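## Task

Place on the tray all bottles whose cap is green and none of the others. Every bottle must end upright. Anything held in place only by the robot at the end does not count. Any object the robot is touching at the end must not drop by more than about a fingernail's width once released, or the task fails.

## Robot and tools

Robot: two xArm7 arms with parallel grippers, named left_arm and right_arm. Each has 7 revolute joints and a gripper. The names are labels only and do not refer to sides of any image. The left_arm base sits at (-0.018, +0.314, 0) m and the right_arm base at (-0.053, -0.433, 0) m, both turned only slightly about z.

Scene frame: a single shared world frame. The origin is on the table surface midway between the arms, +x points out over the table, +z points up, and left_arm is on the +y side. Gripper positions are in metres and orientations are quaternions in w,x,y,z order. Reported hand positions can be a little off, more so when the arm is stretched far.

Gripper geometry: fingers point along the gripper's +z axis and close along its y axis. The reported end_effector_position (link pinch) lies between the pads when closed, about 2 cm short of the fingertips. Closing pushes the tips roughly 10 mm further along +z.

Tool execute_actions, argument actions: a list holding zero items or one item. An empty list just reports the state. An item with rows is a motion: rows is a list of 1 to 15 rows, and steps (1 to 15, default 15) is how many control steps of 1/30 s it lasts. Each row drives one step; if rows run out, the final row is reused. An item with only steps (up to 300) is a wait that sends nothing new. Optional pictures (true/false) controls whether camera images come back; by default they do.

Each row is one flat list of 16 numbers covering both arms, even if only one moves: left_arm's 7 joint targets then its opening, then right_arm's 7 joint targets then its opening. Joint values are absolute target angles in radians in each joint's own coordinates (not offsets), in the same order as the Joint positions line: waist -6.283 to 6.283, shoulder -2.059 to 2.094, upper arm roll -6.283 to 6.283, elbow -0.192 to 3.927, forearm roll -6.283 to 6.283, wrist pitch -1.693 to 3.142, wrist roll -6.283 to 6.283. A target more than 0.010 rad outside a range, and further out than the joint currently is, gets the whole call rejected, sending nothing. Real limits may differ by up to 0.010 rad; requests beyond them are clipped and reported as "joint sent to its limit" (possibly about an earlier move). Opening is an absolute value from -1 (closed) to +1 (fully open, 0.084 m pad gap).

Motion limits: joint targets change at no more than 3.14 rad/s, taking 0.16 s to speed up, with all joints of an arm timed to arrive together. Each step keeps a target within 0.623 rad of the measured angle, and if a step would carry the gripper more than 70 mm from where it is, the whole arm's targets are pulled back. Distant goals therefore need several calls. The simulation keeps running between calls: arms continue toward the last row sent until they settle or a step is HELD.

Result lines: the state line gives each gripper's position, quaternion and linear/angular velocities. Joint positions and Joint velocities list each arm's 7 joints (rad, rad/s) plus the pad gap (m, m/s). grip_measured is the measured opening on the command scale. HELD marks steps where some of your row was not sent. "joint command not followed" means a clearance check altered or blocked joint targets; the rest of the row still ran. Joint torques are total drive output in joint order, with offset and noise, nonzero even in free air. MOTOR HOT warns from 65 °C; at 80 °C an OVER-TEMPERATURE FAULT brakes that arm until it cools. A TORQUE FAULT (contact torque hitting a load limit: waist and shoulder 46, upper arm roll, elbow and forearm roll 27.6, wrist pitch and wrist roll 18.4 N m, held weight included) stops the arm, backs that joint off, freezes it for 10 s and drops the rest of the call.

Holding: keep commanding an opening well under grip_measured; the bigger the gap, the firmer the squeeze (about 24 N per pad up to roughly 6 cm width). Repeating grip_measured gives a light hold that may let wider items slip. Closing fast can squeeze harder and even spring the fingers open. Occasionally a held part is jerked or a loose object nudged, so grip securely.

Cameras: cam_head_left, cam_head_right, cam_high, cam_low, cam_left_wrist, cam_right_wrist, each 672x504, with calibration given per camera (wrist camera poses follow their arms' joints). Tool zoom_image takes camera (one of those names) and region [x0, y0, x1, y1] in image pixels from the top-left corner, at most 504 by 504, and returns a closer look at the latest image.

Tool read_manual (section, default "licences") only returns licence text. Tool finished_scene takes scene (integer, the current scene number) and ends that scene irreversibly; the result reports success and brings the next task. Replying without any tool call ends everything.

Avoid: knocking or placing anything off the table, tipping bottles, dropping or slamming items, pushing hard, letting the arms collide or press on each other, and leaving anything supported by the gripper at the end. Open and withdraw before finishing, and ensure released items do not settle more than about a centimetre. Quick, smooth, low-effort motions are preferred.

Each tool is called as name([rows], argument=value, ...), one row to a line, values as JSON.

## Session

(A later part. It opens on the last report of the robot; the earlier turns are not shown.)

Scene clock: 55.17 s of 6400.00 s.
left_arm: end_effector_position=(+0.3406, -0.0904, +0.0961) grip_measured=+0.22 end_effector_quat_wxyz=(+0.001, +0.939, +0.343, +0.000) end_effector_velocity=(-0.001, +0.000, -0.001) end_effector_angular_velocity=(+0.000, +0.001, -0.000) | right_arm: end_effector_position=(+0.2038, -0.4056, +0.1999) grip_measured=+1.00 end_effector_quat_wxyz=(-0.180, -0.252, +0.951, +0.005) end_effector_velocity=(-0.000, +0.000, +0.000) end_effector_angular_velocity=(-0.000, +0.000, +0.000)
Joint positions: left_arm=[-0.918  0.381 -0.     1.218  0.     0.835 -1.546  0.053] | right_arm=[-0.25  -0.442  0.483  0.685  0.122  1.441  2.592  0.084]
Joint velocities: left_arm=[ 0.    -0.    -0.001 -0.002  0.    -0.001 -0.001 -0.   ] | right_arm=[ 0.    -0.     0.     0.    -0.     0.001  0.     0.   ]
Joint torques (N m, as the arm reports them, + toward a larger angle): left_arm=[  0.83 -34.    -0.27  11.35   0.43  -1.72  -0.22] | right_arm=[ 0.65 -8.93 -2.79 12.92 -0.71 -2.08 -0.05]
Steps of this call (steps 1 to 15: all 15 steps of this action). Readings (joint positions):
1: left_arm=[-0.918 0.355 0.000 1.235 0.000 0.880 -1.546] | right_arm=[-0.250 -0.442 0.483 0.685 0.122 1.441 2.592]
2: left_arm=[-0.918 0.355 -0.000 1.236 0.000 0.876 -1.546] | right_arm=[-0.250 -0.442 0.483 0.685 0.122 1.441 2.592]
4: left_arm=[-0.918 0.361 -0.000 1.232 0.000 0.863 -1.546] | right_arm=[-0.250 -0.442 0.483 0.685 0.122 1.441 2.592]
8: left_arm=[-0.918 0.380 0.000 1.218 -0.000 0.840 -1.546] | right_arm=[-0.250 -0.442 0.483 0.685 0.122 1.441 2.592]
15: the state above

execute_actions([
  {"rows":[[-0.918,0.387,0,1.214,0,0.827,-1.546,-0.5,-0.25,-0.442,0.483,0.685,0.122,1.441,2.592,1]],"steps":8},
], pictures=false)

execute_actions([
  {"rows":[[-0.918,0.387,0,1.214,0,0.827,-1.546,0.9,-0.25,-0.442,0.483,0.685,0.122,1.441,2.592,1]],"steps":12},
], pictures=false)

execute_actions([
  {"rows":[[-0.918,0.291,0,1.287,0,0.996,-1.546,0.9,-0.25,-0.442,0.483,0.685,0.122,1.441,2.592,1]],"steps":9},
], pictures=false)

execute_actions([
  {"rows":[[-0.563,0.219,0,1.188,0,0.969,-2.27,0.9,-0.25,-0.442,0.483,0.685,0.122,1.441,2.592,1]]},
], pictures=false)

execute_actions([
  {"steps":12},
])

Scene clock: 65.97 s of 6400.00 s.
left_arm: end_effector_position=(+0.3402, -0.0899, +0.0921) grip_measured=+0.22 end_effector_quat_wxyz=(-0.000, +0.939, +0.343, -0.000) end_effector_velocity=(-0.000, -0.003, +0.002) end_effector_angular_velocity=(-0.006, -0.004, -0.004) | right_arm: end_effector_position=(+0.2038, -0.4056, +0.1999) grip_measured=+1.00 end_effector_quat_wxyz=(-0.180, -0.252, +0.951, +0.005) end_effector_velocity=(-0.000, +0.000, -0.000) end_effector_angular_velocity=(-0.000, +0.000, +0.001)
Joint positions: left_arm=[-0.918  0.387  0.     1.214 -0.     0.827 -1.546  0.053] | right_arm=[-0.25  -0.442  0.483  0.685  0.122  1.441  2.592  0.084]
Joint velocities: left_arm=[-0.001 -0.003 -0.003  0.002  0.001 -0.003 -0.     0.   ] | right_arm=[ 0.     0.     0.001 -0.     0.    -0.     0.    -0.   ]
Joint torques (N m, as the arm reports them, + toward a larger angle): left_arm=[  0.99 -34.78  -0.1   11.43   0.37  -1.64  -0.26] | right_arm=[ 0.84 -9.23 -2.59 12.21 -0.83 -2.18  0.28]
Steps of this call (steps 1 to 15: the robot went on to your last target; steps 16 to 90: nothing new was sent; then 7.53 s passed at rest; steps 91 to 98: all 8 steps of this action). Readings (joint positions):
91: left_arm=[-0.918 0.382 0.000 1.217 -0.000 0.835 -1.546] | right_arm=[-0.250 -0.442 0.483 0.685 0.122 1.441 2.592]
92: left_arm=[-0.918 0.383 -0.000 1.216 0.000 0.832 -1.546] | right_arm=[-0.250 -0.442 0.483 0.685 0.122 1.441 2.592]
94: left_arm=[-0.918 0.386 -0.000 1.215 0.000 0.828 -1.546] | right_arm=[-0.250 -0.442 0.483 0.685 0.122 1.441 2.592]
98: the state above

Scene clock: 66.37 s of 6400.00 s.
left_arm: end_effector_position=(+0.3403, -0.0899, +0.0922) grip_measured=+0.90 end_effector_quat_wxyz=(+0.000, +0.939, +0.343, +0.000) end_effector_velocity=(+0.000, +0.002, -0.001) end_effector_angular_velocity=(+0.003, +0.002, +0.002) | right_arm: end_effector_position=(+0.2038, -0.4056, +0.1999) grip_measured=+1.00 end_effector_quat_wxyz=(-0.180, -0.252, +0.951, +0.005) end_effector_velocity=(-0.000, -0.000, -0.000) end_effector_angular_velocity=(+0.001, +0.000, -0.001)
Joint positions: left_arm=[-0.918  0.387  0.     1.214 -0.     0.827 -1.546  0.08 ] | right_arm=[-0.25  -0.442  0.483  0.685  0.122  1.441  2.592  0.084]
Joint velocities: left_arm=[ 0.     0.001  0.002 -0.002 -0.001  0.002  0.     0.   ] | right_arm=[ 0.001  0.    -0.002 -0.     0.001  0.     0.     0.   ]
Joint torques (N m, as the arm reports them, + toward a larger angle): left_arm=[  0.48 -33.23  -0.03  11.22   0.38  -1.67  -0.25] | right_arm=[ 0.82 -8.56 -2.22 12.45 -0.5  -2.26  0.16]
Steps of this call (steps 1 to 12: all 12 steps of this action). Readings (joint positions):
1: left_arm=[-0.918 0.387 0.000 1.214 0.000 0.827 -1.546] | right_arm=[-0.250 -0.442 0.483 0.685 0.122 1.441 2.592]
2: left_arm=[-0.918 0.387 -0.000 1.214 -0.000 0.827 -1.546] | right_arm=[-0.250 -0.442 0.483 0.685 0.122 1.441 2.592]
4: left_arm=[-0.918 0.386 -0.000 1.215 0.000 0.827 -1.546] | right_arm=[-0.250 -0.442 0.483 0.685 0.122 1.441 2.592]
8: left_arm=[-0.918 0.387 -0.000 1.214 0.000 0.827 -1.546] | right_arm=[-0.250 -0.442 0.483 0.685 0.122 1.441 2.592]
12: the state above

Scene clock: 66.67 s of 6400.00 s.
left_arm: end_effector_position=(+0.3438, -0.0941, +0.1675) grip_measured=+0.90 end_effector_quat_wxyz=(+0.010, +0.939, +0.343, +0.004) end_effector_velocity=(-0.035, +0.037, -0.043) end_effector_angular_velocity=(+0.141, +0.126, -0.002) | right_arm: end_effector_position=(+0.2038, -0.4056, +0.1999) grip_measured=+1.00 end_effector_quat_wxyz=(-0.180, -0.252, +0.951, +0.005) end_effector_velocity=(-0.000, -0.000, +0.000) end_effector_angular_velocity=(-0.000, +0.002, -0.000)
Joint positions: left_arm=[-0.918  0.284 -0.     1.294  0.     0.989 -1.546  0.08 ] | right_arm=[-0.25  -0.442  0.483  0.685  0.122  1.441  2.592  0.084]
Joint velocities: left_arm=[-0.002  0.019 -0.001 -0.056 -0.001  0.115 -0.    -0.   ] | right_arm=[-0.001  0.     0.     0.    -0.     0.002  0.     0.   ]
Joint torques (N m, as the arm reports them, + toward a larger angle): left_arm=[  0.91 -19.77   0.17   7.46   0.39  -1.32  -0.36] | right_arm=[ 0.8  -8.96 -3.06 12.72 -0.66 -2.1  -0.28]
Steps of this call (steps 1 to 9: all 9 steps of this action). Readings (joint positions):
1: left_arm=[-0.918 0.387 0.000 1.214 0.000 0.827 -1.546] | right_arm=[-0.250 -0.442 0.483 0.685 0.122 1.441 2.592]
2: left_arm=[-0.918 0.385 0.000 1.216 -0.000 0.834 -1.546] | right_arm=[-0.250 -0.442 0.483 0.685 0.122 1.441 2.592]
4: left_arm=[-0.918 0.359 0.000 1.234 -0.000 0.893 -1.546] | right_arm=[-0.250 -0.442 0.483 0.685 0.122 1.441 2.592]
8: left_arm=[-0.918 0.286 -0.000 1.294 0.000 0.984 -1.546] | right_arm=[-0.250 -0.442 0.483 0.685 0.122 1.441 2.592]
9: the state above

Scene clock: 67.17 s of 6400.00 s.
left_arm: end_effector_position=(+0.4367, +0.0649, +0.1600) grip_measured=+0.90 end_effector_quat_wxyz=(-0.000, +0.651, +0.759, +0.001) end_effector_velocity=(+0.111, +0.256, +0.005) end_effector_angular_velocity=(+0.012, -0.017, +1.382) | right_arm: end_effector_position=(+0.2038, -0.4056, +0.1999) grip_measured=+1.00 end_effector_quat_wxyz=(-0.180, -0.252, +0.951, +0.005) end_effector_velocity=(-0.000, +0.001, +0.000) end_effector_angular_velocity=(+0.000, +0.000, +0.001)
Joint positions: left_arm=[-0.579  0.223  0.005  1.193  0.     0.971 -2.227  0.08 ] | right_arm=[-0.25  -0.442  0.483  0.685  0.122  1.441  2.592  0.084]
Joint velocities: left_arm=[ 0.459 -0.092  0.074 -0.111  0.002 -0.027 -0.852 -0.   ] | right_arm=[ 0.    -0.     0.001  0.     0.001  0.001 -0.     0.   ]
Joint torques (N m, as the arm reports them, + toward a larger angle): left_arm=[-12.07 -28.19  -8.26  11.76  -0.22  -1.6    0.65] | right_arm=[ 0.97 -8.98 -2.69 12.44 -0.37 -1.7   0.08]
Steps of this call (steps 1 to 15: all 15 steps of this action). Readings (joint positions):
1: left_arm=[-0.918 0.286 -0.000 1.291 0.000 0.992 -1.546] | right_arm=[-0.250 -0.442 0.483 0.685 0.122 1.441 2.592]
2: left_arm=[-0.915 0.288 -0.001 1.287 -0.000 0.994 -1.553] | right_arm=[-0.250 -0.442 0.483 0.685 0.122 1.441 2.592]
4: left_arm=[-0.887 0.286 -0.007 1.275 -0.000 0.992 -1.612] | right_arm=[-0.250 -0.442 0.483 0.685 0.122 1.441 2.592]
8: left_arm=[-0.767 0.261 0.003 1.244 0.000 0.983 -1.834] | right_arm=[-0.250 -0.442 0.483 0.685 0.122 1.441 2.592]
15: the state above

Scene clock: 67.57 s of 6400.00 s.
left_arm: end_effector_position=(+0.4380, +0.0697, +0.1600) grip_measured=+0.90 end_effector_quat_wxyz=(-0.000, +0.630, +0.776, -0.000) end_effector_velocity=(+0.005, +0.010, -0.000) end_effector_angular_velocity=(+0.003, -0.001, +0.021) | right_arm: end_effector_position=(+0.2038, -0.4056, +0.1999) grip_measured=+1.00 end_effector_quat_wxyz=(-0.180, -0.252, +0.951, +0.005) end_effector_velocity=(+0.001, +0.000, +0.001) end_effector_angular_velocity=(+0.000, -0.003, +0.000)
Joint positions: left_arm=[-0.564  0.219 -0.     1.188 -0.     0.969 -2.27   0.08 ] | right_arm=[-0.25  -0.442  0.483  0.685  0.122  1.441  2.592  0.084]
Joint velocities: left_arm=[ 0.011 -0.001  0.009 -0.002  0.001 -0.    -0.002 -0.   ] | right_arm=[-0.    -0.     0.     0.002  0.    -0.001 -0.    -0.   ]
Joint torques (N m, as the arm reports them, + toward a larger angle): left_arm=[  0.62 -30.02  -0.45  11.34   0.4   -1.71  -0.17] | right_arm=[ 0.89 -8.92 -2.47 12.78 -0.84 -2.11 -0.17]
Steps of this call (steps 1 to 12: the robot went on to your last target). Readings (joint positions):
1: left_arm=[-0.568 0.221 0.007 1.190 0.000 0.970 -2.247] | right_arm=[-0.250 -0.442 0.483 0.685 0.122 1.441 2.592]
2: left_arm=[-0.563 0.220 0.007 1.189 0.000 0.970 -2.258] | right_arm=[-0.250 -0.442 0.483 0.685 0.122 1.441 2.592]
4: left_arm=[-0.564 0.219 0.001 1.188 0.000 0.969 -2.266] | right_arm=[-0.250 -0.442 0.483 0.685 0.122 1.441 2.592]
8: left_arm=[-0.566 0.219 -0.004 1.188 -0.000 0.969 -2.269] | right_arm=[-0.250 -0.442 0.483 0.685 0.122 1.441 2.592]
12: the state above
camera_calibration (this result's frames):
cam_left_wrist: T_world_to_cam=[[0.974429, 0.223169, 0.0261522, -0.417894], [0.22308, -0.97478, 0.00631158, 0.036694], [0.0269012, -0.000316149, -0.999638, 0.282031], [0, 0, 0, 1]] pos_world=[0.391436, 0.129119, 0.292626]
cam_right_wrist: T_world_to_cam=[[-0.467901, 0.878237, 0.0988373, 0.46466], [0.803777, 0.469371, -0.365558, 0.176439], [-0.367438, -0.0916017, -0.925526, 0.351191], [0, 0, 0, 1]] pos_world=[0.204638, -0.458727, 0.343609]

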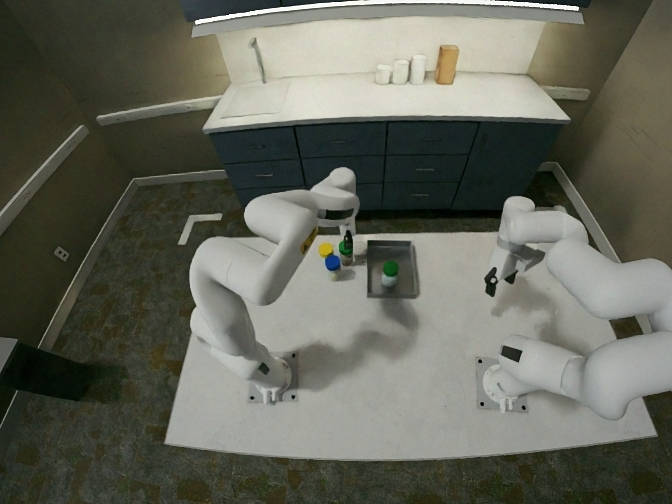

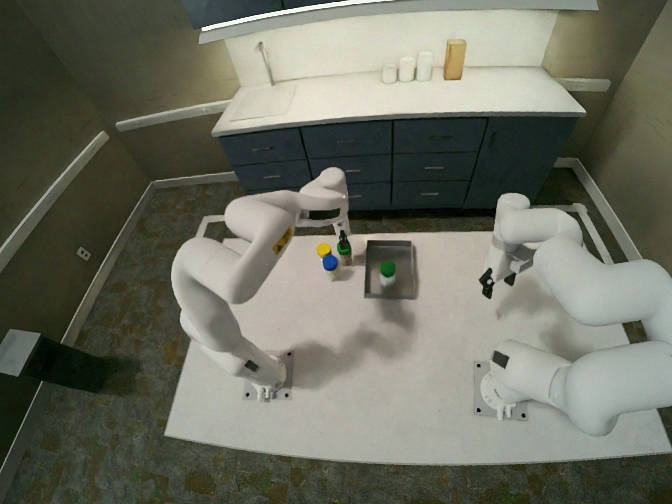

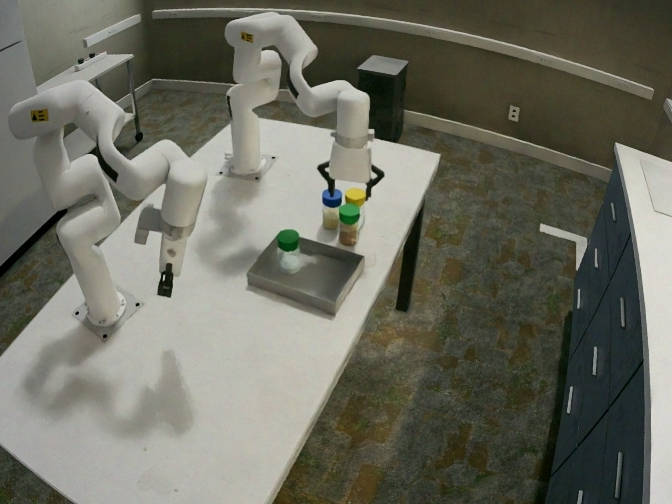

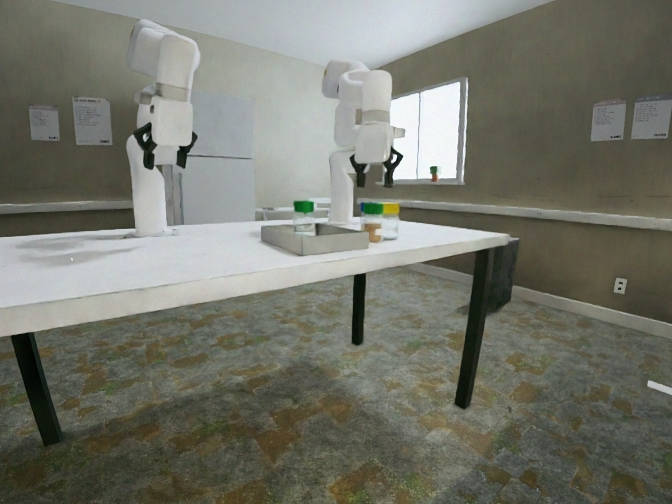

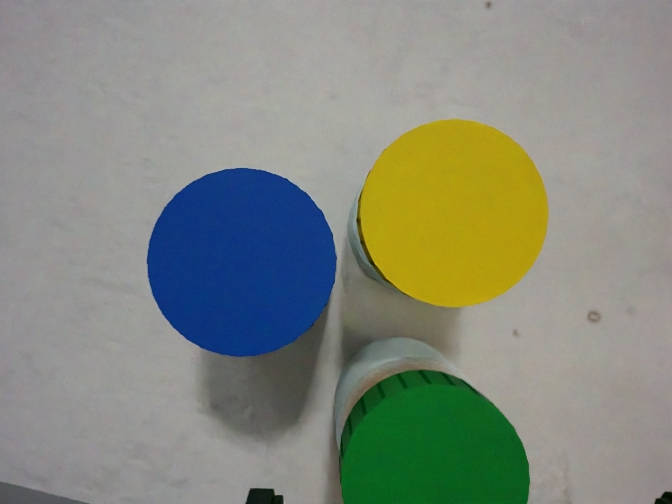

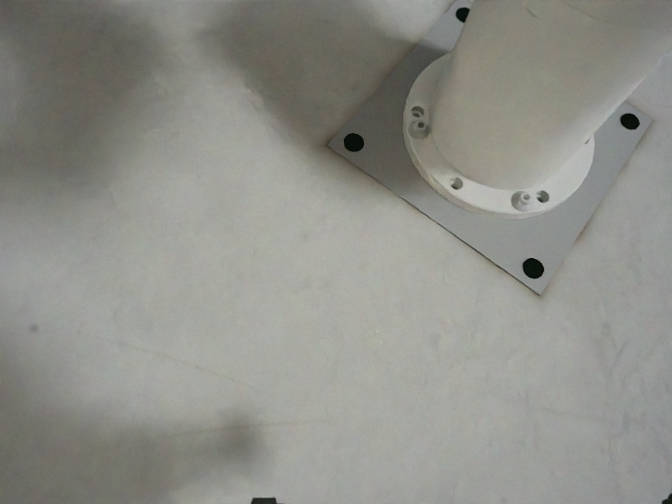

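execute_actions([
  {"rows":[[-0.56,0.235,0,1.175,0,0.94,-2.27,0.9,-0.25,-0.442,0.483,0.685,0.122,1.441,2.592,1],[-0.56,0.25,0,1.163,0,0.913,-2.27,0.9,-0.25,-0.442,0.483,0.685,0.122,1.441,2.592,1],[-0.56,0.265,0,1.152,0,0.887,-2.27,0.9,-0.25,-0.442,0.483,0.685,0.122,1.441,2.592,1],[-0.56,0.28,0,1.142,0,0.862,-2.27,0.9,-0.25,-0.442,0.483,0.685,0.122,1.441,2.592,1],[-0.56,0.293,0,1.134,0,0.841,-2.27,0.9,-0.25,-0.442,0.483,0.685,0.122,1.441,2.592,1],[-0.56,0.305,0,1.127,0,0.822,-2.27,0.9,-0.25,-0.442,0.483,0.685,0.122,1.441,2.592,1],[-0.56,0.317,0,1.12,0,0.803,-2.27,0.9,-0.25,-0.442,0.483,0.685,0.122,1.441,2.592,1],[-0.56,0.329,0,1.113,0,0.784,-2.27,0.9,-0.25,-0.442,0.483,0.685,0.122,1.441,2.592,1]]},
], pictures=false)

execute_actions([
  {"rows":[[-0.56,0.329,0,1.113,0,0.784,-2.27,-0.4,-0.25,-0.442,0.483,0.685,0.122,1.441,2.592,1]]},
], pictures=false)

execute_actions([
  {"rows":[[-0.56,0.219,0,1.188,0,0.969,-2.27,-0.4,-0.25,-0.442,0.483,0.685,0.122,1.441,2.592,1]],"steps":10},
], pictures=false)

execute_actions([
  {"rows":[[-0.789,0.516,0,1.621,0,1.105,-1.6,-0.4,-0.25,-0.442,0.483,0.685,0.122,1.441,2.592,1]]},
])

Scene clock: 80.97 s of 6400.00 s.
left_arm: end_effector_position=(+0.4394, +0.0715, +0.0888) grip_measured=+0.90 end_effector_quat_wxyz=(+0.001, +0.628, +0.778, +0.000) end_effector_velocity=(+0.019, -0.010, +0.025) end_effector_angular_velocity=(-0.035, -0.066, +0.001) | right_arm: end_effector_position=(+0.2038, -0.4056, +0.1999) grip_measured=+1.00 end_effector_quat_wxyz=(-0.180, -0.252, +0.951, +0.005) end_effector_velocity=(-0.001, -0.001, +0.000) end_effector_angular_velocity=(-0.000, +0.001, -0.001)
Joint positions: left_arm=[-0.56   0.328 -0.     1.114  0.     0.785 -2.27   0.08 ] | right_arm=[-0.25  -0.442  0.483  0.685  0.122  1.441  2.592  0.084]
Joint velocities: left_arm=[ 0.    -0.027  0.001  0.026 -0.    -0.021  0.     0.   ] | right_arm=[-0.    -0.001 -0.002 -0.001 -0.001  0.002 -0.    -0.   ]
Joint torques (N m, as the arm reports them, + toward a larger angle): left_arm=[  0.83 -29.97  -0.3   10.29   0.38  -1.33  -0.25] | right_arm=[ 0.32 -8.6  -2.81 12.43 -0.48 -2.11 -0.17]
Steps of this call (steps 1 to 30: the robot went on to your last target; steps 31 to 90: nothing new was sent; then 9.90 s passed at rest; steps 91 to 105: all 15 steps of this action). Readings (joint positions):
91: left_arm=[-0.563 0.219 -0.000 1.188 -0.000 0.969 -2.270] | right_arm=[-0.250 -0.442 0.483 0.685 0.122 1.441 2.592]
92: left_arm=[-0.563 0.221 -0.000 1.186 -0.000 0.963 -2.270] | right_arm=[-0.250 -0.442 0.483 0.685 0.122 1.441 2.592]
94: left_arm=[-0.561 0.238 -0.000 1.174 0.000 0.927 -2.270] | right_arm=[-0.250 -0.442 0.483 0.685 0.122 1.441 2.592]
98: left_arm=[-0.560 0.298 0.000 1.130 -0.000 0.838 -2.270] | right_arm=[-0.250 -0.442 0.483 0.685 0.122 1.441 2.592]
105: the state above

Scene clock: 81.47 s of 6400.00 s.
left_arm: end_effector_position=(+0.4395, +0.0714, +0.0888) grip_measured=+0.22 end_effector_quat_wxyz=(+0.001, +0.629, +0.778, +0.000) end_effector_velocity=(-0.000, +0.001, -0.001) end_effector_angular_velocity=(+0.001, +0.002, +0.001) | right_arm: end_effector_position=(+0.2038, -0.4056, +0.1999) grip_measured=+1.00 end_effector_quat_wxyz=(-0.180, -0.252, +0.951, +0.005) end_effector_velocity=(-0.000, -0.000, +0.000) end_effector_angular_velocity=(-0.001, -0.000, +0.001)
Joint positions: left_arm=[-0.56   0.328 -0.     1.114 -0.     0.784 -2.27   0.053] | right_arm=[-0.25  -0.442  0.483  0.685  0.122  1.441  2.592  0.084]
Joint velocities: left_arm=[ 0.     0.001  0.    -0.    -0.     0.002 -0.     0.   ] | right_arm=[ 0.    -0.001  0.001 -0.    -0.001  0.     0.     0.   ]
Joint torques (N m, as the arm reports them, + toward a larger angle): left_arm=[  0.84 -28.61   0.06   9.34   0.29  -1.33  -0.28] | right_arm=[ 0.74 -8.89 -2.58 12.61 -0.67 -2.09  0.14]
Steps of this call (steps 1 to 15: all 15 steps of this action). Readings (joint positions):
1: left_arm=[-0.560 0.328 -0.000 1.115 0.000 0.784 -2.270] | right_arm=[-0.250 -0.442 0.483 0.685 0.122 1.441 2.592]
2: left_arm=[-0.560 0.327 -0.000 1.115 0.000 0.784 -2.270] | right_arm=[-0.250 -0.442 0.483 0.685 0.122 1.441 2.592]
4: left_arm=[-0.560 0.328 -0.000 1.114 0.000 0.784 -2.270] | right_arm=[-0.250 -0.442 0.483 0.685 0.122 1.441 2.592]
8: left_arm=[-0.560 0.328 -0.000 1.114 0.000 0.784 -2.270] | right_arm=[-0.250 -0.442 0.483 0.685 0.122 1.441 2.592]
15: the state above

Scene clock: 81.80 s of 6400.00 s.
left_arm: end_effector_position=(+0.4424, +0.0698, +0.1654) grip_measured=+0.22 end_effector_quat_wxyz=(+0.008, +0.629, +0.778, +0.001) end_effector_velocity=(-0.066, +0.035, -0.094) end_effector_angular_velocity=(+0.133, +0.252, -0.000) | right_arm: end_effector_position=(+0.2038, -0.4056, +0.1999) grip_measured=+1.00 end_effector_quat_wxyz=(-0.180, -0.252, +0.951, +0.005) end_effector_velocity=(-0.000, -0.000, +0.000) end_effector_angular_velocity=(+0.000, +0.000, -0.001)
Joint positions: left_arm=[-0.56   0.214 -0.     1.193  0.     0.964 -2.27   0.053] | right_arm=[-0.25  -0.442  0.483  0.685  0.122  1.441  2.592  0.084]
Joint velocities: left_arm=[ 0.001  0.077 -0.001 -0.115 -0.001  0.093  0.001 -0.   ] | right_arm=[ 0.    -0.    -0.001 -0.     0.     0.001  0.    -0.   ]
Joint torques (N m, as the arm reports them, + toward a larger angle): left_arm=[  0.77 -26.64   0.16  10.44   0.3   -1.35  -0.33] | right_arm=[ 1.39 -9.11 -2.6  12.79 -0.6  -1.95 -0.17]
Steps of this call (steps 1 to 10: all 10 steps of this action). Readings (joint positions):
1: left_arm=[-0.560 0.328 -0.000 1.114 -0.000 0.784 -2.270] | right_arm=[-0.250 -0.442 0.483 0.685 0.122 1.441 2.592]
2: left_arm=[-0.560 0.326 0.000 1.115 0.000 0.791 -2.270] | right_arm=[-0.250 -0.442 0.483 0.685 0.122 1.441 2.592]
4: left_arm=[-0.560 0.301 0.000 1.130 -0.000 0.851 -2.270] | right_arm=[-0.250 -0.442 0.483 0.685 0.122 1.441 2.592]
8: left_arm=[-0.560 0.216 -0.000 1.194 0.000 0.955 -2.270] | right_arm=[-0.250 -0.442 0.483 0.685 0.122 1.441 2.592]
10: the state above

Scene clock: 82.30 s of 6400.00 s.
left_arm: end_effector_position=(+0.4358, -0.0864, +0.1583) grip_measured=+0.22 end_effector_quat_wxyz=(-0.000, +0.901, +0.433, -0.002) end_effector_velocity=(-0.042, -0.087, -0.010) end_effector_angular_velocity=(+0.006, +0.034, -0.483) | right_arm: end_effector_position=(+0.2038, -0.4056, +0.1999) grip_measured=+1.00 end_effector_quat_wxyz=(-0.180, -0.252, +0.951, +0.005) end_effector_velocity=(-0.000, -0.000, -0.001) end_effector_angular_velocity=(-0.001, +0.001, -0.000)
Joint positions: left_arm=[-0.789  0.512 -0.007  1.611 -0.001  1.101 -1.617  0.053] | right_arm=[-0.25  -0.442  0.483  0.685  0.122  1.441  2.592  0.084]
Joint velocities: left_arm=[-0.128  0.128 -0.026  0.178 -0.004  0.08   0.334 -0.   ] | right_arm=[-0.    -0.     0.    -0.002 -0.    -0.001  0.    -0.   ]
Joint torques (N m, as the arm reports them, + toward a larger angle): left_arm=[ 12.52 -46.67   7.9   11.6    1.3   -1.52  -0.9 ] | right_arm=[ 0.56 -8.27 -2.06 12.77 -0.12 -1.81 -0.08]
Steps of this call (steps 1 to 15: all 15 steps of this action). Readings (joint positions):
1: left_arm=[-0.560 0.217 -0.000 1.189 0.000 0.967 -2.270] | right_arm=[-0.250 -0.442 0.483 0.685 0.122 1.441 2.592]
2: left_arm=[-0.562 0.222 0.001 1.190 0.000 0.970 -2.263] | right_arm=[-0.250 -0.442 0.483 0.685 0.122 1.441 2.592]
4: left_arm=[-0.580 0.251 0.005 1.227 0.000 0.985 -2.204] | right_arm=[-0.250 -0.442 0.483 0.685 0.122 1.441 2.592]
8: left_arm=[-0.668 0.361 -0.000 1.393 -0.000 1.033 -1.959] | right_arm=[-0.250 -0.442 0.483 0.685 0.122 1.441 2.592]
15: the state above
camera_calibration (this result's frames):
cam_left_wrist: T_world_to_cam=[[0.791466, -0.610751, 0.0237743, -0.372773], [-0.611079, -0.791508, 0.00983968, 0.263836], [0.012808, -0.0223158, -0.999669, 0.284551], [0, 0, 0, 1]] pos_world=[0.452618, -0.0124929, 0.290723]
cam_right_wrist: T_world_to_cam=[[-0.467901, 0.878237, 0.0988374, 0.46466], [0.803777, 0.469371, -0.365558, 0.176439], [-0.367438, -0.0916016, -0.925526, 0.351191], [0, 0, 0, 1]] pos_world=[0.204638, -0.458727, 0.343609]

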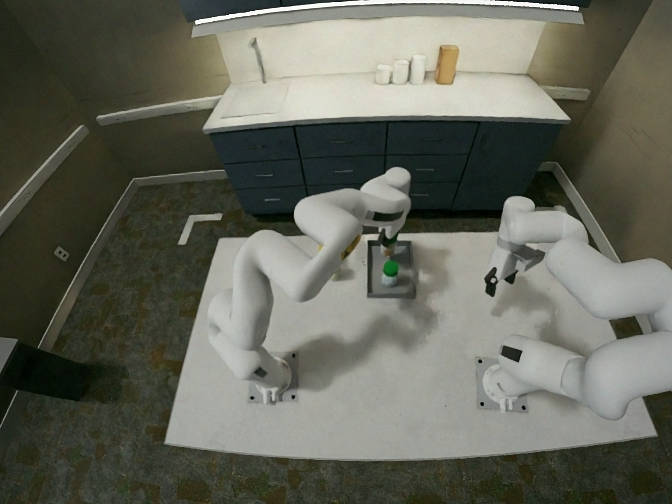

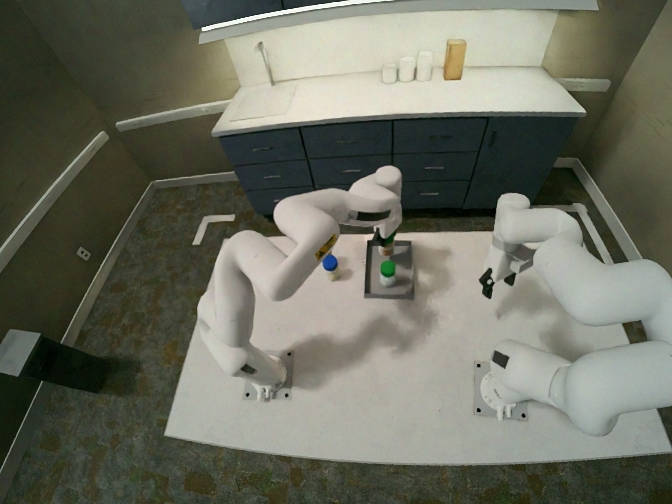

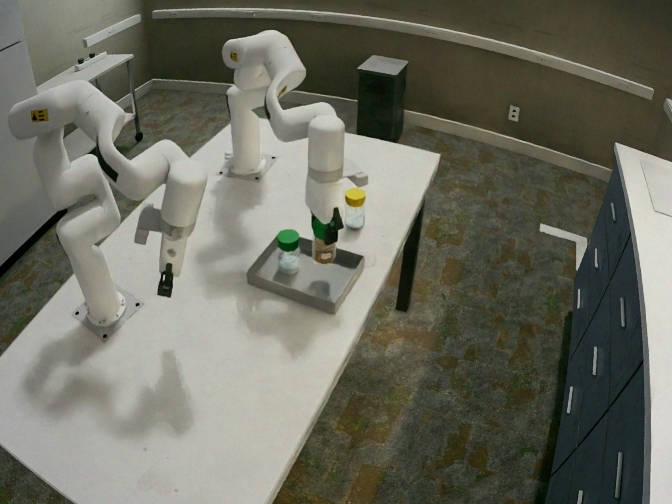

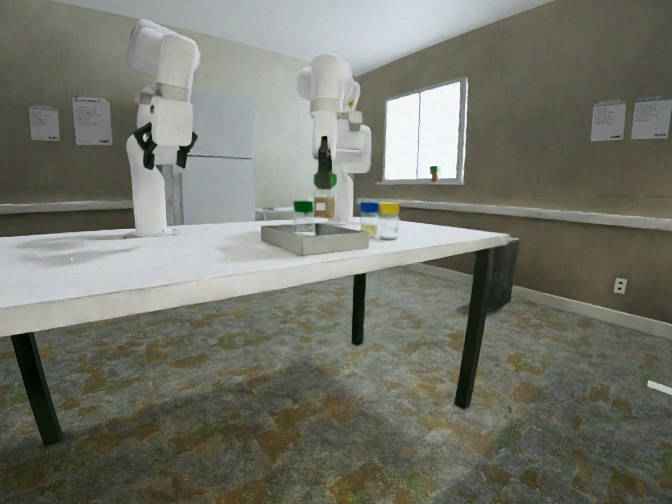

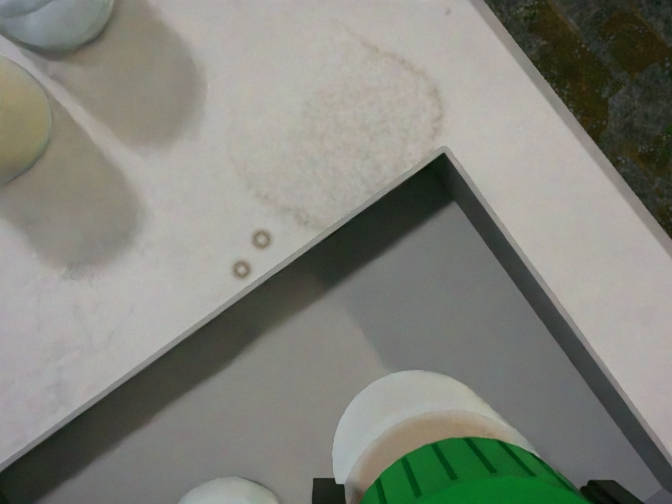

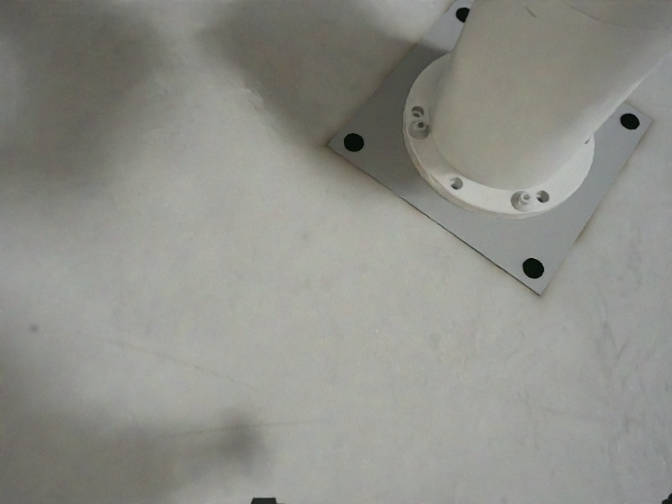

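execute_actions([
  {"rows":[[-0.789,0.572,0,1.563,0,0.991,-1.6,-0.4,-0.25,-0.442,0.483,0.685,0.122,1.441,2.592,1]],"steps":10},
], pictures=false)

execute_actions([
  {"rows":[[-0.789,0.576,0,1.56,0,0.984,-1.6,-0.4,-0.25,-0.442,0.483,0.685,0.122,1.441,2.592,1],[-0.789,0.58,0,1.556,0,0.976,-1.6,-0.4,-0.25,-0.442,0.483,0.685,0.122,1.441,2.592,1],[-0.789,0.583,0,1.553,0,0.97,-1.6,-0.4,-0.25,-0.442,0.483,0.685,0.122,1.441,2.592,1],[-0.789,0.586,0,1.551,0,0.965,-1.6,-0.4,-0.25,-0.442,0.483,0.685,0.122,1.441,2.592,1],[-0.789,0.589,0,1.548,0,0.959,-1.6,-0.4,-0.25,-0.442,0.483,0.685,0.122,1.441,2.592,1],[-0.789,0.592,0,1.546,0,0.954,-1.6,-0.4,-0.25,-0.442,0.483,0.685,0.122,1.441,2.592,1],[-0.789,0.595,0,1.543,0,0.948,-1.6,-0.4,-0.25,-0.442,0.483,0.685,0.122,1.441,2.592,1]]},
], pictures=false)

execute_actions([
  {"rows":[[-0.789,0.595,0,1.543,0,0.948,-1.6,0.9,-0.25,-0.442,0.483,0.685,0.122,1.441,2.592,1]],"steps":12},
], pictures=false)

execute_actions([
  {"rows":[[-0.789,0.516,0,1.621,0,1.105,-1.6,0.9,-0.25,-0.442,0.483,0.685,0.122,1.441,2.592,1]]},
])

Scene clock: 90.77 s of 6400.00 s.
left_arm: end_effector_position=(+0.4386, -0.0833, +0.1064) grip_measured=+0.22 end_effector_quat_wxyz=(-0.005, +0.904, +0.428, -0.002) end_effector_velocity=(+0.050, -0.045, +0.103) end_effector_angular_velocity=(-0.164, -0.189, -0.002) | right_arm: end_effector_position=(+0.2038, -0.4056, +0.1999) grip_measured=+1.00 end_effector_quat_wxyz=(-0.180, -0.252, +0.951, +0.005) end_effector_velocity=(-0.001, -0.000, -0.001) end_effector_angular_velocity=(-0.001, +0.002, +0.000)
Joint positions: left_arm=[-0.789  0.576  0.     1.559 -0.     0.993 -1.6    0.053] | right_arm=[-0.25  -0.442  0.483  0.685  0.122  1.441  2.592  0.084]
Joint velocities: left_arm=[-0.    -0.095 -0.002  0.105  0.002 -0.051  0.     0.   ] | right_arm=[-0.001  0.     0.001 -0.002 -0.001  0.    -0.     0.   ]
Joint torques (N m, as the arm reports them, + toward a larger angle): left_arm=[  0.69 -41.73  -0.46  12.41   0.48  -1.79  -0.29] | right_arm=[ 0.63 -8.87 -2.44 12.74 -0.48 -2.01  0.11]
Steps of this call (steps 1 to 30: the robot went on to your last target; steps 31 to 90: nothing new was sent; then 5.13 s passed at rest; steps 91 to 100: all 10 steps of this action). Readings (joint positions):
91: left_arm=[-0.789 0.516 -0.000 1.621 -0.000 1.105 -1.600] | right_arm=[-0.250 -0.442 0.483 0.685 0.122 1.441 2.592]
92: left_arm=[-0.789 0.518 -0.000 1.619 0.000 1.098 -1.600] | right_arm=[-0.250 -0.442 0.483 0.685 0.122 1.441 2.592]
94: left_arm=[-0.789 0.536 -0.000 1.599 0.000 1.046 -1.600] | right_arm=[-0.250 -0.442 0.483 0.685 0.122 1.441 2.592]
98: left_arm=[-0.789 0.579 0.000 1.556 -0.000 0.997 -1.600] | right_arm=[-0.250 -0.442 0.483 0.685 0.122 1.441 2.592]
100: the state above

Scene clock: 91.27 s of 6400.00 s.
left_arm: end_effector_position=(+0.4401, -0.0848, +0.0920) grip_measured=+0.22 end_effector_quat_wxyz=(+0.000, +0.904, +0.428, +0.000) end_effector_velocity=(+0.002, -0.001, +0.002) end_effector_angular_velocity=(-0.003, -0.006, -0.000) | right_arm: end_effector_position=(+0.2038, -0.4056, +0.1999) grip_measured=+1.00 end_effector_quat_wxyz=(-0.180, -0.252, +0.951, +0.005) end_effector_velocity=(-0.000, +0.000, +0.000) end_effector_angular_velocity=(+0.001, +0.000, -0.000)
Joint positions: left_arm=[-0.789  0.595  0.     1.543  0.     0.948 -1.6    0.053] | right_arm=[-0.25  -0.442  0.483  0.685  0.122  1.441  2.592  0.084]
Joint velocities: left_arm=[-0.    -0.     0.001  0.003  0.001 -0.002 -0.     0.   ] | right_arm=[ 0.001 -0.    -0.002  0.     0.     0.001 -0.     0.   ]
Joint torques (N m, as the arm reports them, + toward a larger angle): left_arm=[  0.81 -40.67  -0.31  11.84   0.35  -1.84  -0.29] | right_arm=[ 0.62 -9.25 -2.87 12.89 -0.63 -1.99  0.2 ]
Steps of this call (steps 1 to 15: all 15 steps of this action). Readings (joint positions):
1: left_arm=[-0.789 0.573 0.000 1.563 -0.000 0.992 -1.600] | right_arm=[-0.250 -0.442 0.483 0.685 0.122 1.441 2.592]
2: left_arm=[-0.789 0.572 0.000 1.565 0.000 0.988 -1.600] | right_arm=[-0.250 -0.442 0.483 0.685 0.122 1.441 2.592]
4: left_arm=[-0.789 0.575 -0.000 1.562 0.000 0.977 -1.600] | right_arm=[-0.250 -0.442 0.483 0.685 0.122 1.441 2.592]
8: left_arm=[-0.789 0.591 0.000 1.546 -0.000 0.956 -1.600] | right_arm=[-0.250 -0.442 0.483 0.685 0.122 1.441 2.592]
15: the state above

Scene clock: 91.67 s of 6400.00 s.
left_arm: end_effector_position=(+0.4401, -0.0848, +0.0920) grip_measured=+0.90 end_effector_quat_wxyz=(+0.000, +0.904, +0.428, +0.000) end_effector_velocity=(-0.001, +0.001, -0.002) end_effector_angular_velocity=(+0.002, +0.004, +0.001) | right_arm: end_effector_position=(+0.2038, -0.4056, +0.1999) grip_measured=+1.00 end_effector_quat_wxyz=(-0.180, -0.252, +0.951, +0.005) end_effector_velocity=(+0.000, +0.000, +0.000) end_effector_angular_velocity=(-0.000, +0.000, +0.001)
Joint positions: left_arm=[-0.789  0.595  0.     1.543  0.     0.948 -1.6    0.08 ] | right_arm=[-0.25  -0.442  0.483  0.685  0.122  1.441  2.592  0.084]
Joint velocities: left_arm=[ 0.     0.001 -0.    -0.003 -0.001  0.    -0.     0.   ] | right_arm=[-0.     0.001  0.001  0.001 -0.     0.     0.    -0.   ]
Joint torques (N m, as the arm reports them, + toward a larger angle): left_arm=[  0.57 -39.24  -0.4   11.37   0.51  -1.78  -0.29] | right_arm=[ 0.5  -9.14 -2.57 12.65 -0.46 -2.03 -0.07]
Steps of this call (steps 1 to 12: all 12 steps of this action). Readings (joint positions):
1: left_arm=[-0.789 0.595 0.000 1.543 0.000 0.948 -1.600] | right_arm=[-0.250 -0.442 0.483 0.685 0.122 1.441 2.592]
2: left_arm=[-0.789 0.595 0.000 1.543 0.000 0.948 -1.600] | right_arm=[-0.250 -0.442 0.483 0.685 0.122 1.441 2.592]
4: left_arm=[-0.789 0.594 0.000 1.544 0.000 0.948 -1.600] | right_arm=[-0.250 -0.442 0.483 0.685 0.122 1.441 2.592]
8: left_arm=[-0.789 0.594 0.000 1.544 0.000 0.948 -1.600] | right_arm=[-0.250 -0.442 0.483 0.685 0.122 1.441 2.592]
12: the state above

Scene clock: 92.17 s of 6400.00 s.
left_arm: end_effector_position=(+0.4389, -0.0837, +0.1566) grip_measured=+0.90 end_effector_quat_wxyz=(-0.003, +0.904, +0.428, -0.001) end_effector_velocity=(+0.010, -0.008, +0.024) end_effector_angular_velocity=(-0.033, -0.039, +0.001) | right_arm: end_effector_position=(+0.2038, -0.4056, +0.1999) grip_measured=+1.00 end_effector_quat_wxyz=(-0.180, -0.252, +0.951, +0.005) end_effector_velocity=(+0.000, +0.000, -0.000) end_effector_angular_velocity=(-0.001, -0.001, +0.002)
Joint positions: left_arm=[-0.789  0.519  0.     1.618 -0.     1.105 -1.6    0.08 ] | right_arm=[-0.25  -0.442  0.483  0.685  0.122  1.441  2.592  0.084]
Joint velocities: left_arm=[-0.    -0.021  0.001  0.027  0.    -0.003  0.     0.   ] | right_arm=[ 0.    -0.     0.001  0.    -0.001 -0.002  0.     0.   ]
Joint torques (N m, as the arm reports them, + toward a larger angle): left_arm=[  0.37 -40.36  -0.3   12.15   0.48  -1.6   -0.32] | right_arm=[ 1.2  -9.27 -2.98 12.72 -0.09 -2.22  0.03]
Steps of this call (steps 1 to 15: all 15 steps of this action). Readings (joint positions):
1: left_arm=[-0.789 0.595 0.000 1.543 0.000 0.948 -1.600] | right_arm=[-0.250 -0.442 0.483 0.685 0.122 1.441 2.592]
2: left_arm=[-0.789 0.593 0.000 1.545 -0.000 0.955 -1.600] | right_arm=[-0.250 -0.442 0.483 0.685 0.122 1.441 2.592]
4: left_arm=[-0.789 0.572 0.000 1.566 -0.000 1.013 -1.600] | right_arm=[-0.250 -0.442 0.483 0.685 0.122 1.441 2.592]
8: left_arm=[-0.789 0.509 -0.000 1.629 0.000 1.095 -1.600] | right_arm=[-0.250 -0.442 0.483 0.685 0.122 1.441 2.592]
15: the state above
camera_calibration (this result's frames):
cam_left_wrist: T_world_to_cam=[[0.784249, -0.620137, 0.0195978, -0.370483], [-0.620337, -0.784313, 0.00595031, 0.273158], [0.0116808, -0.0168238, -0.99979, 0.283844], [0, 0, 0, 1]] pos_world=[0.456685, -0.0107335, 0.289419]
cam_right_wrist: T_world_to_cam=[[-0.467901, 0.878237, 0.0988373, 0.46466], [0.803777, 0.469371, -0.365558, 0.176439], [-0.367438, -0.0916017, -0.925526, 0.351191], [0, 0, 0, 1]] pos_world=[0.204638, -0.458727, 0.343609]

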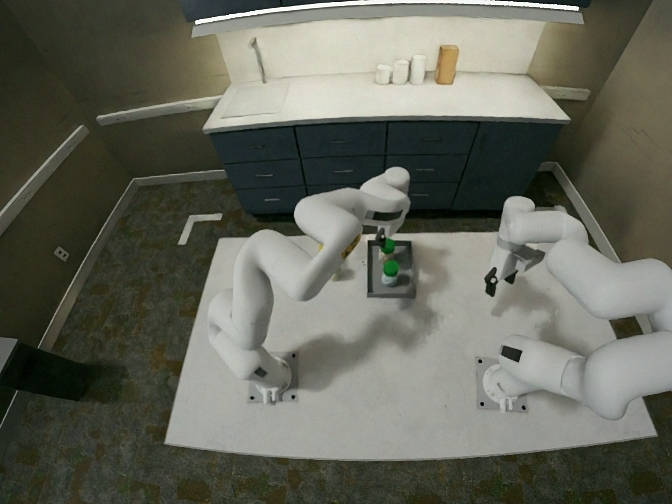

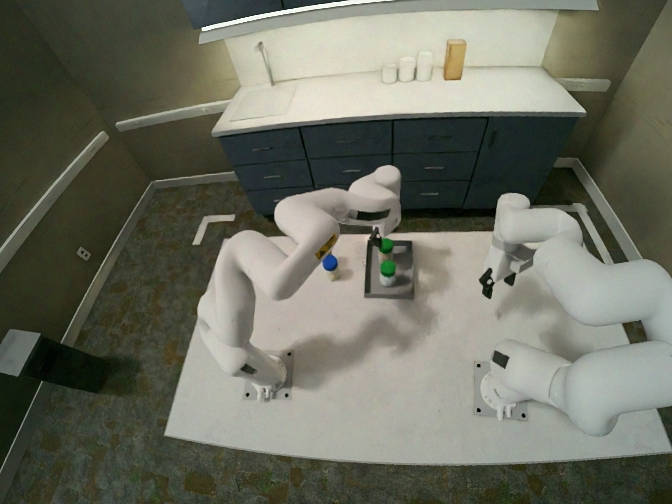

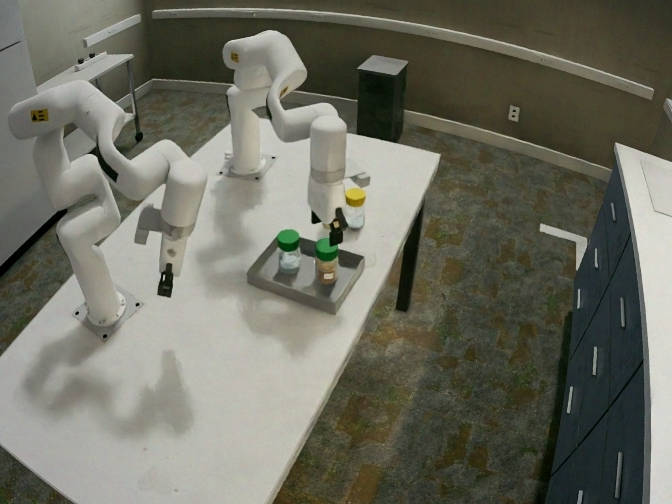

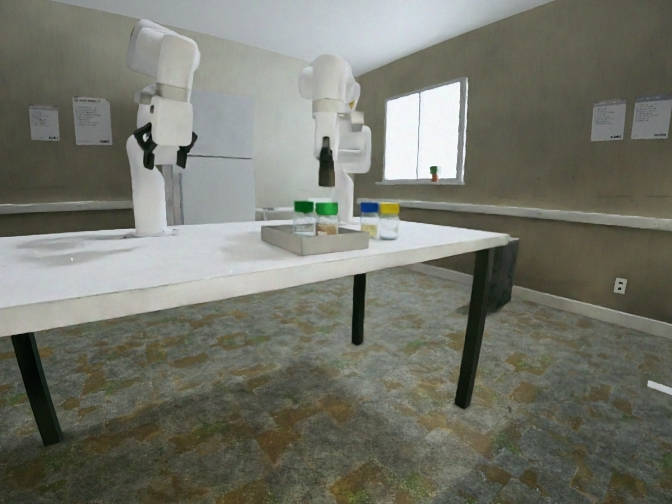

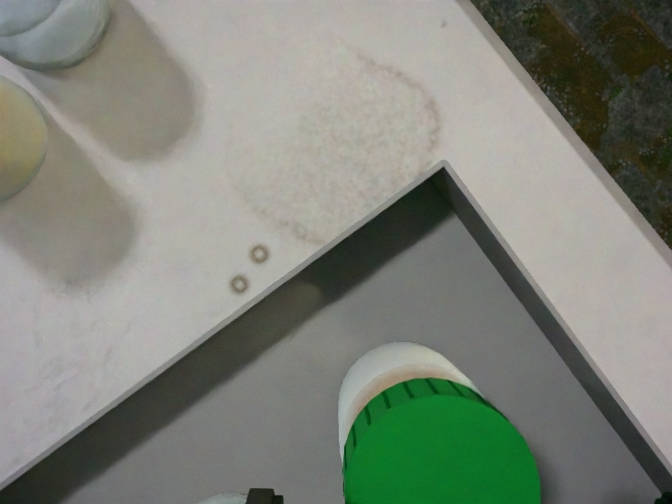

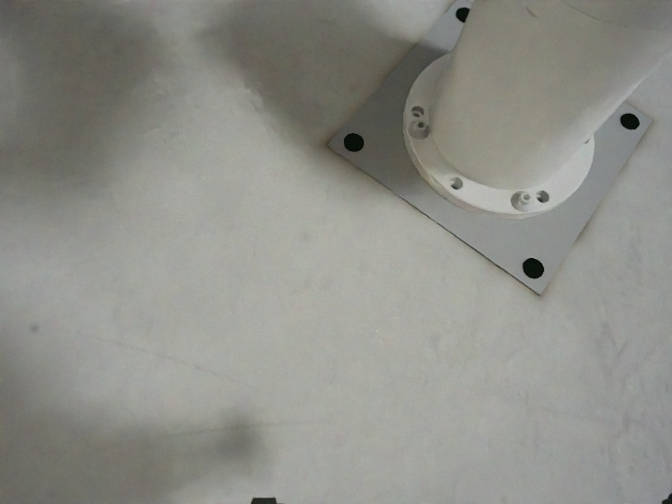

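finished_scene(scene=1)

The scene is finished: the task was done.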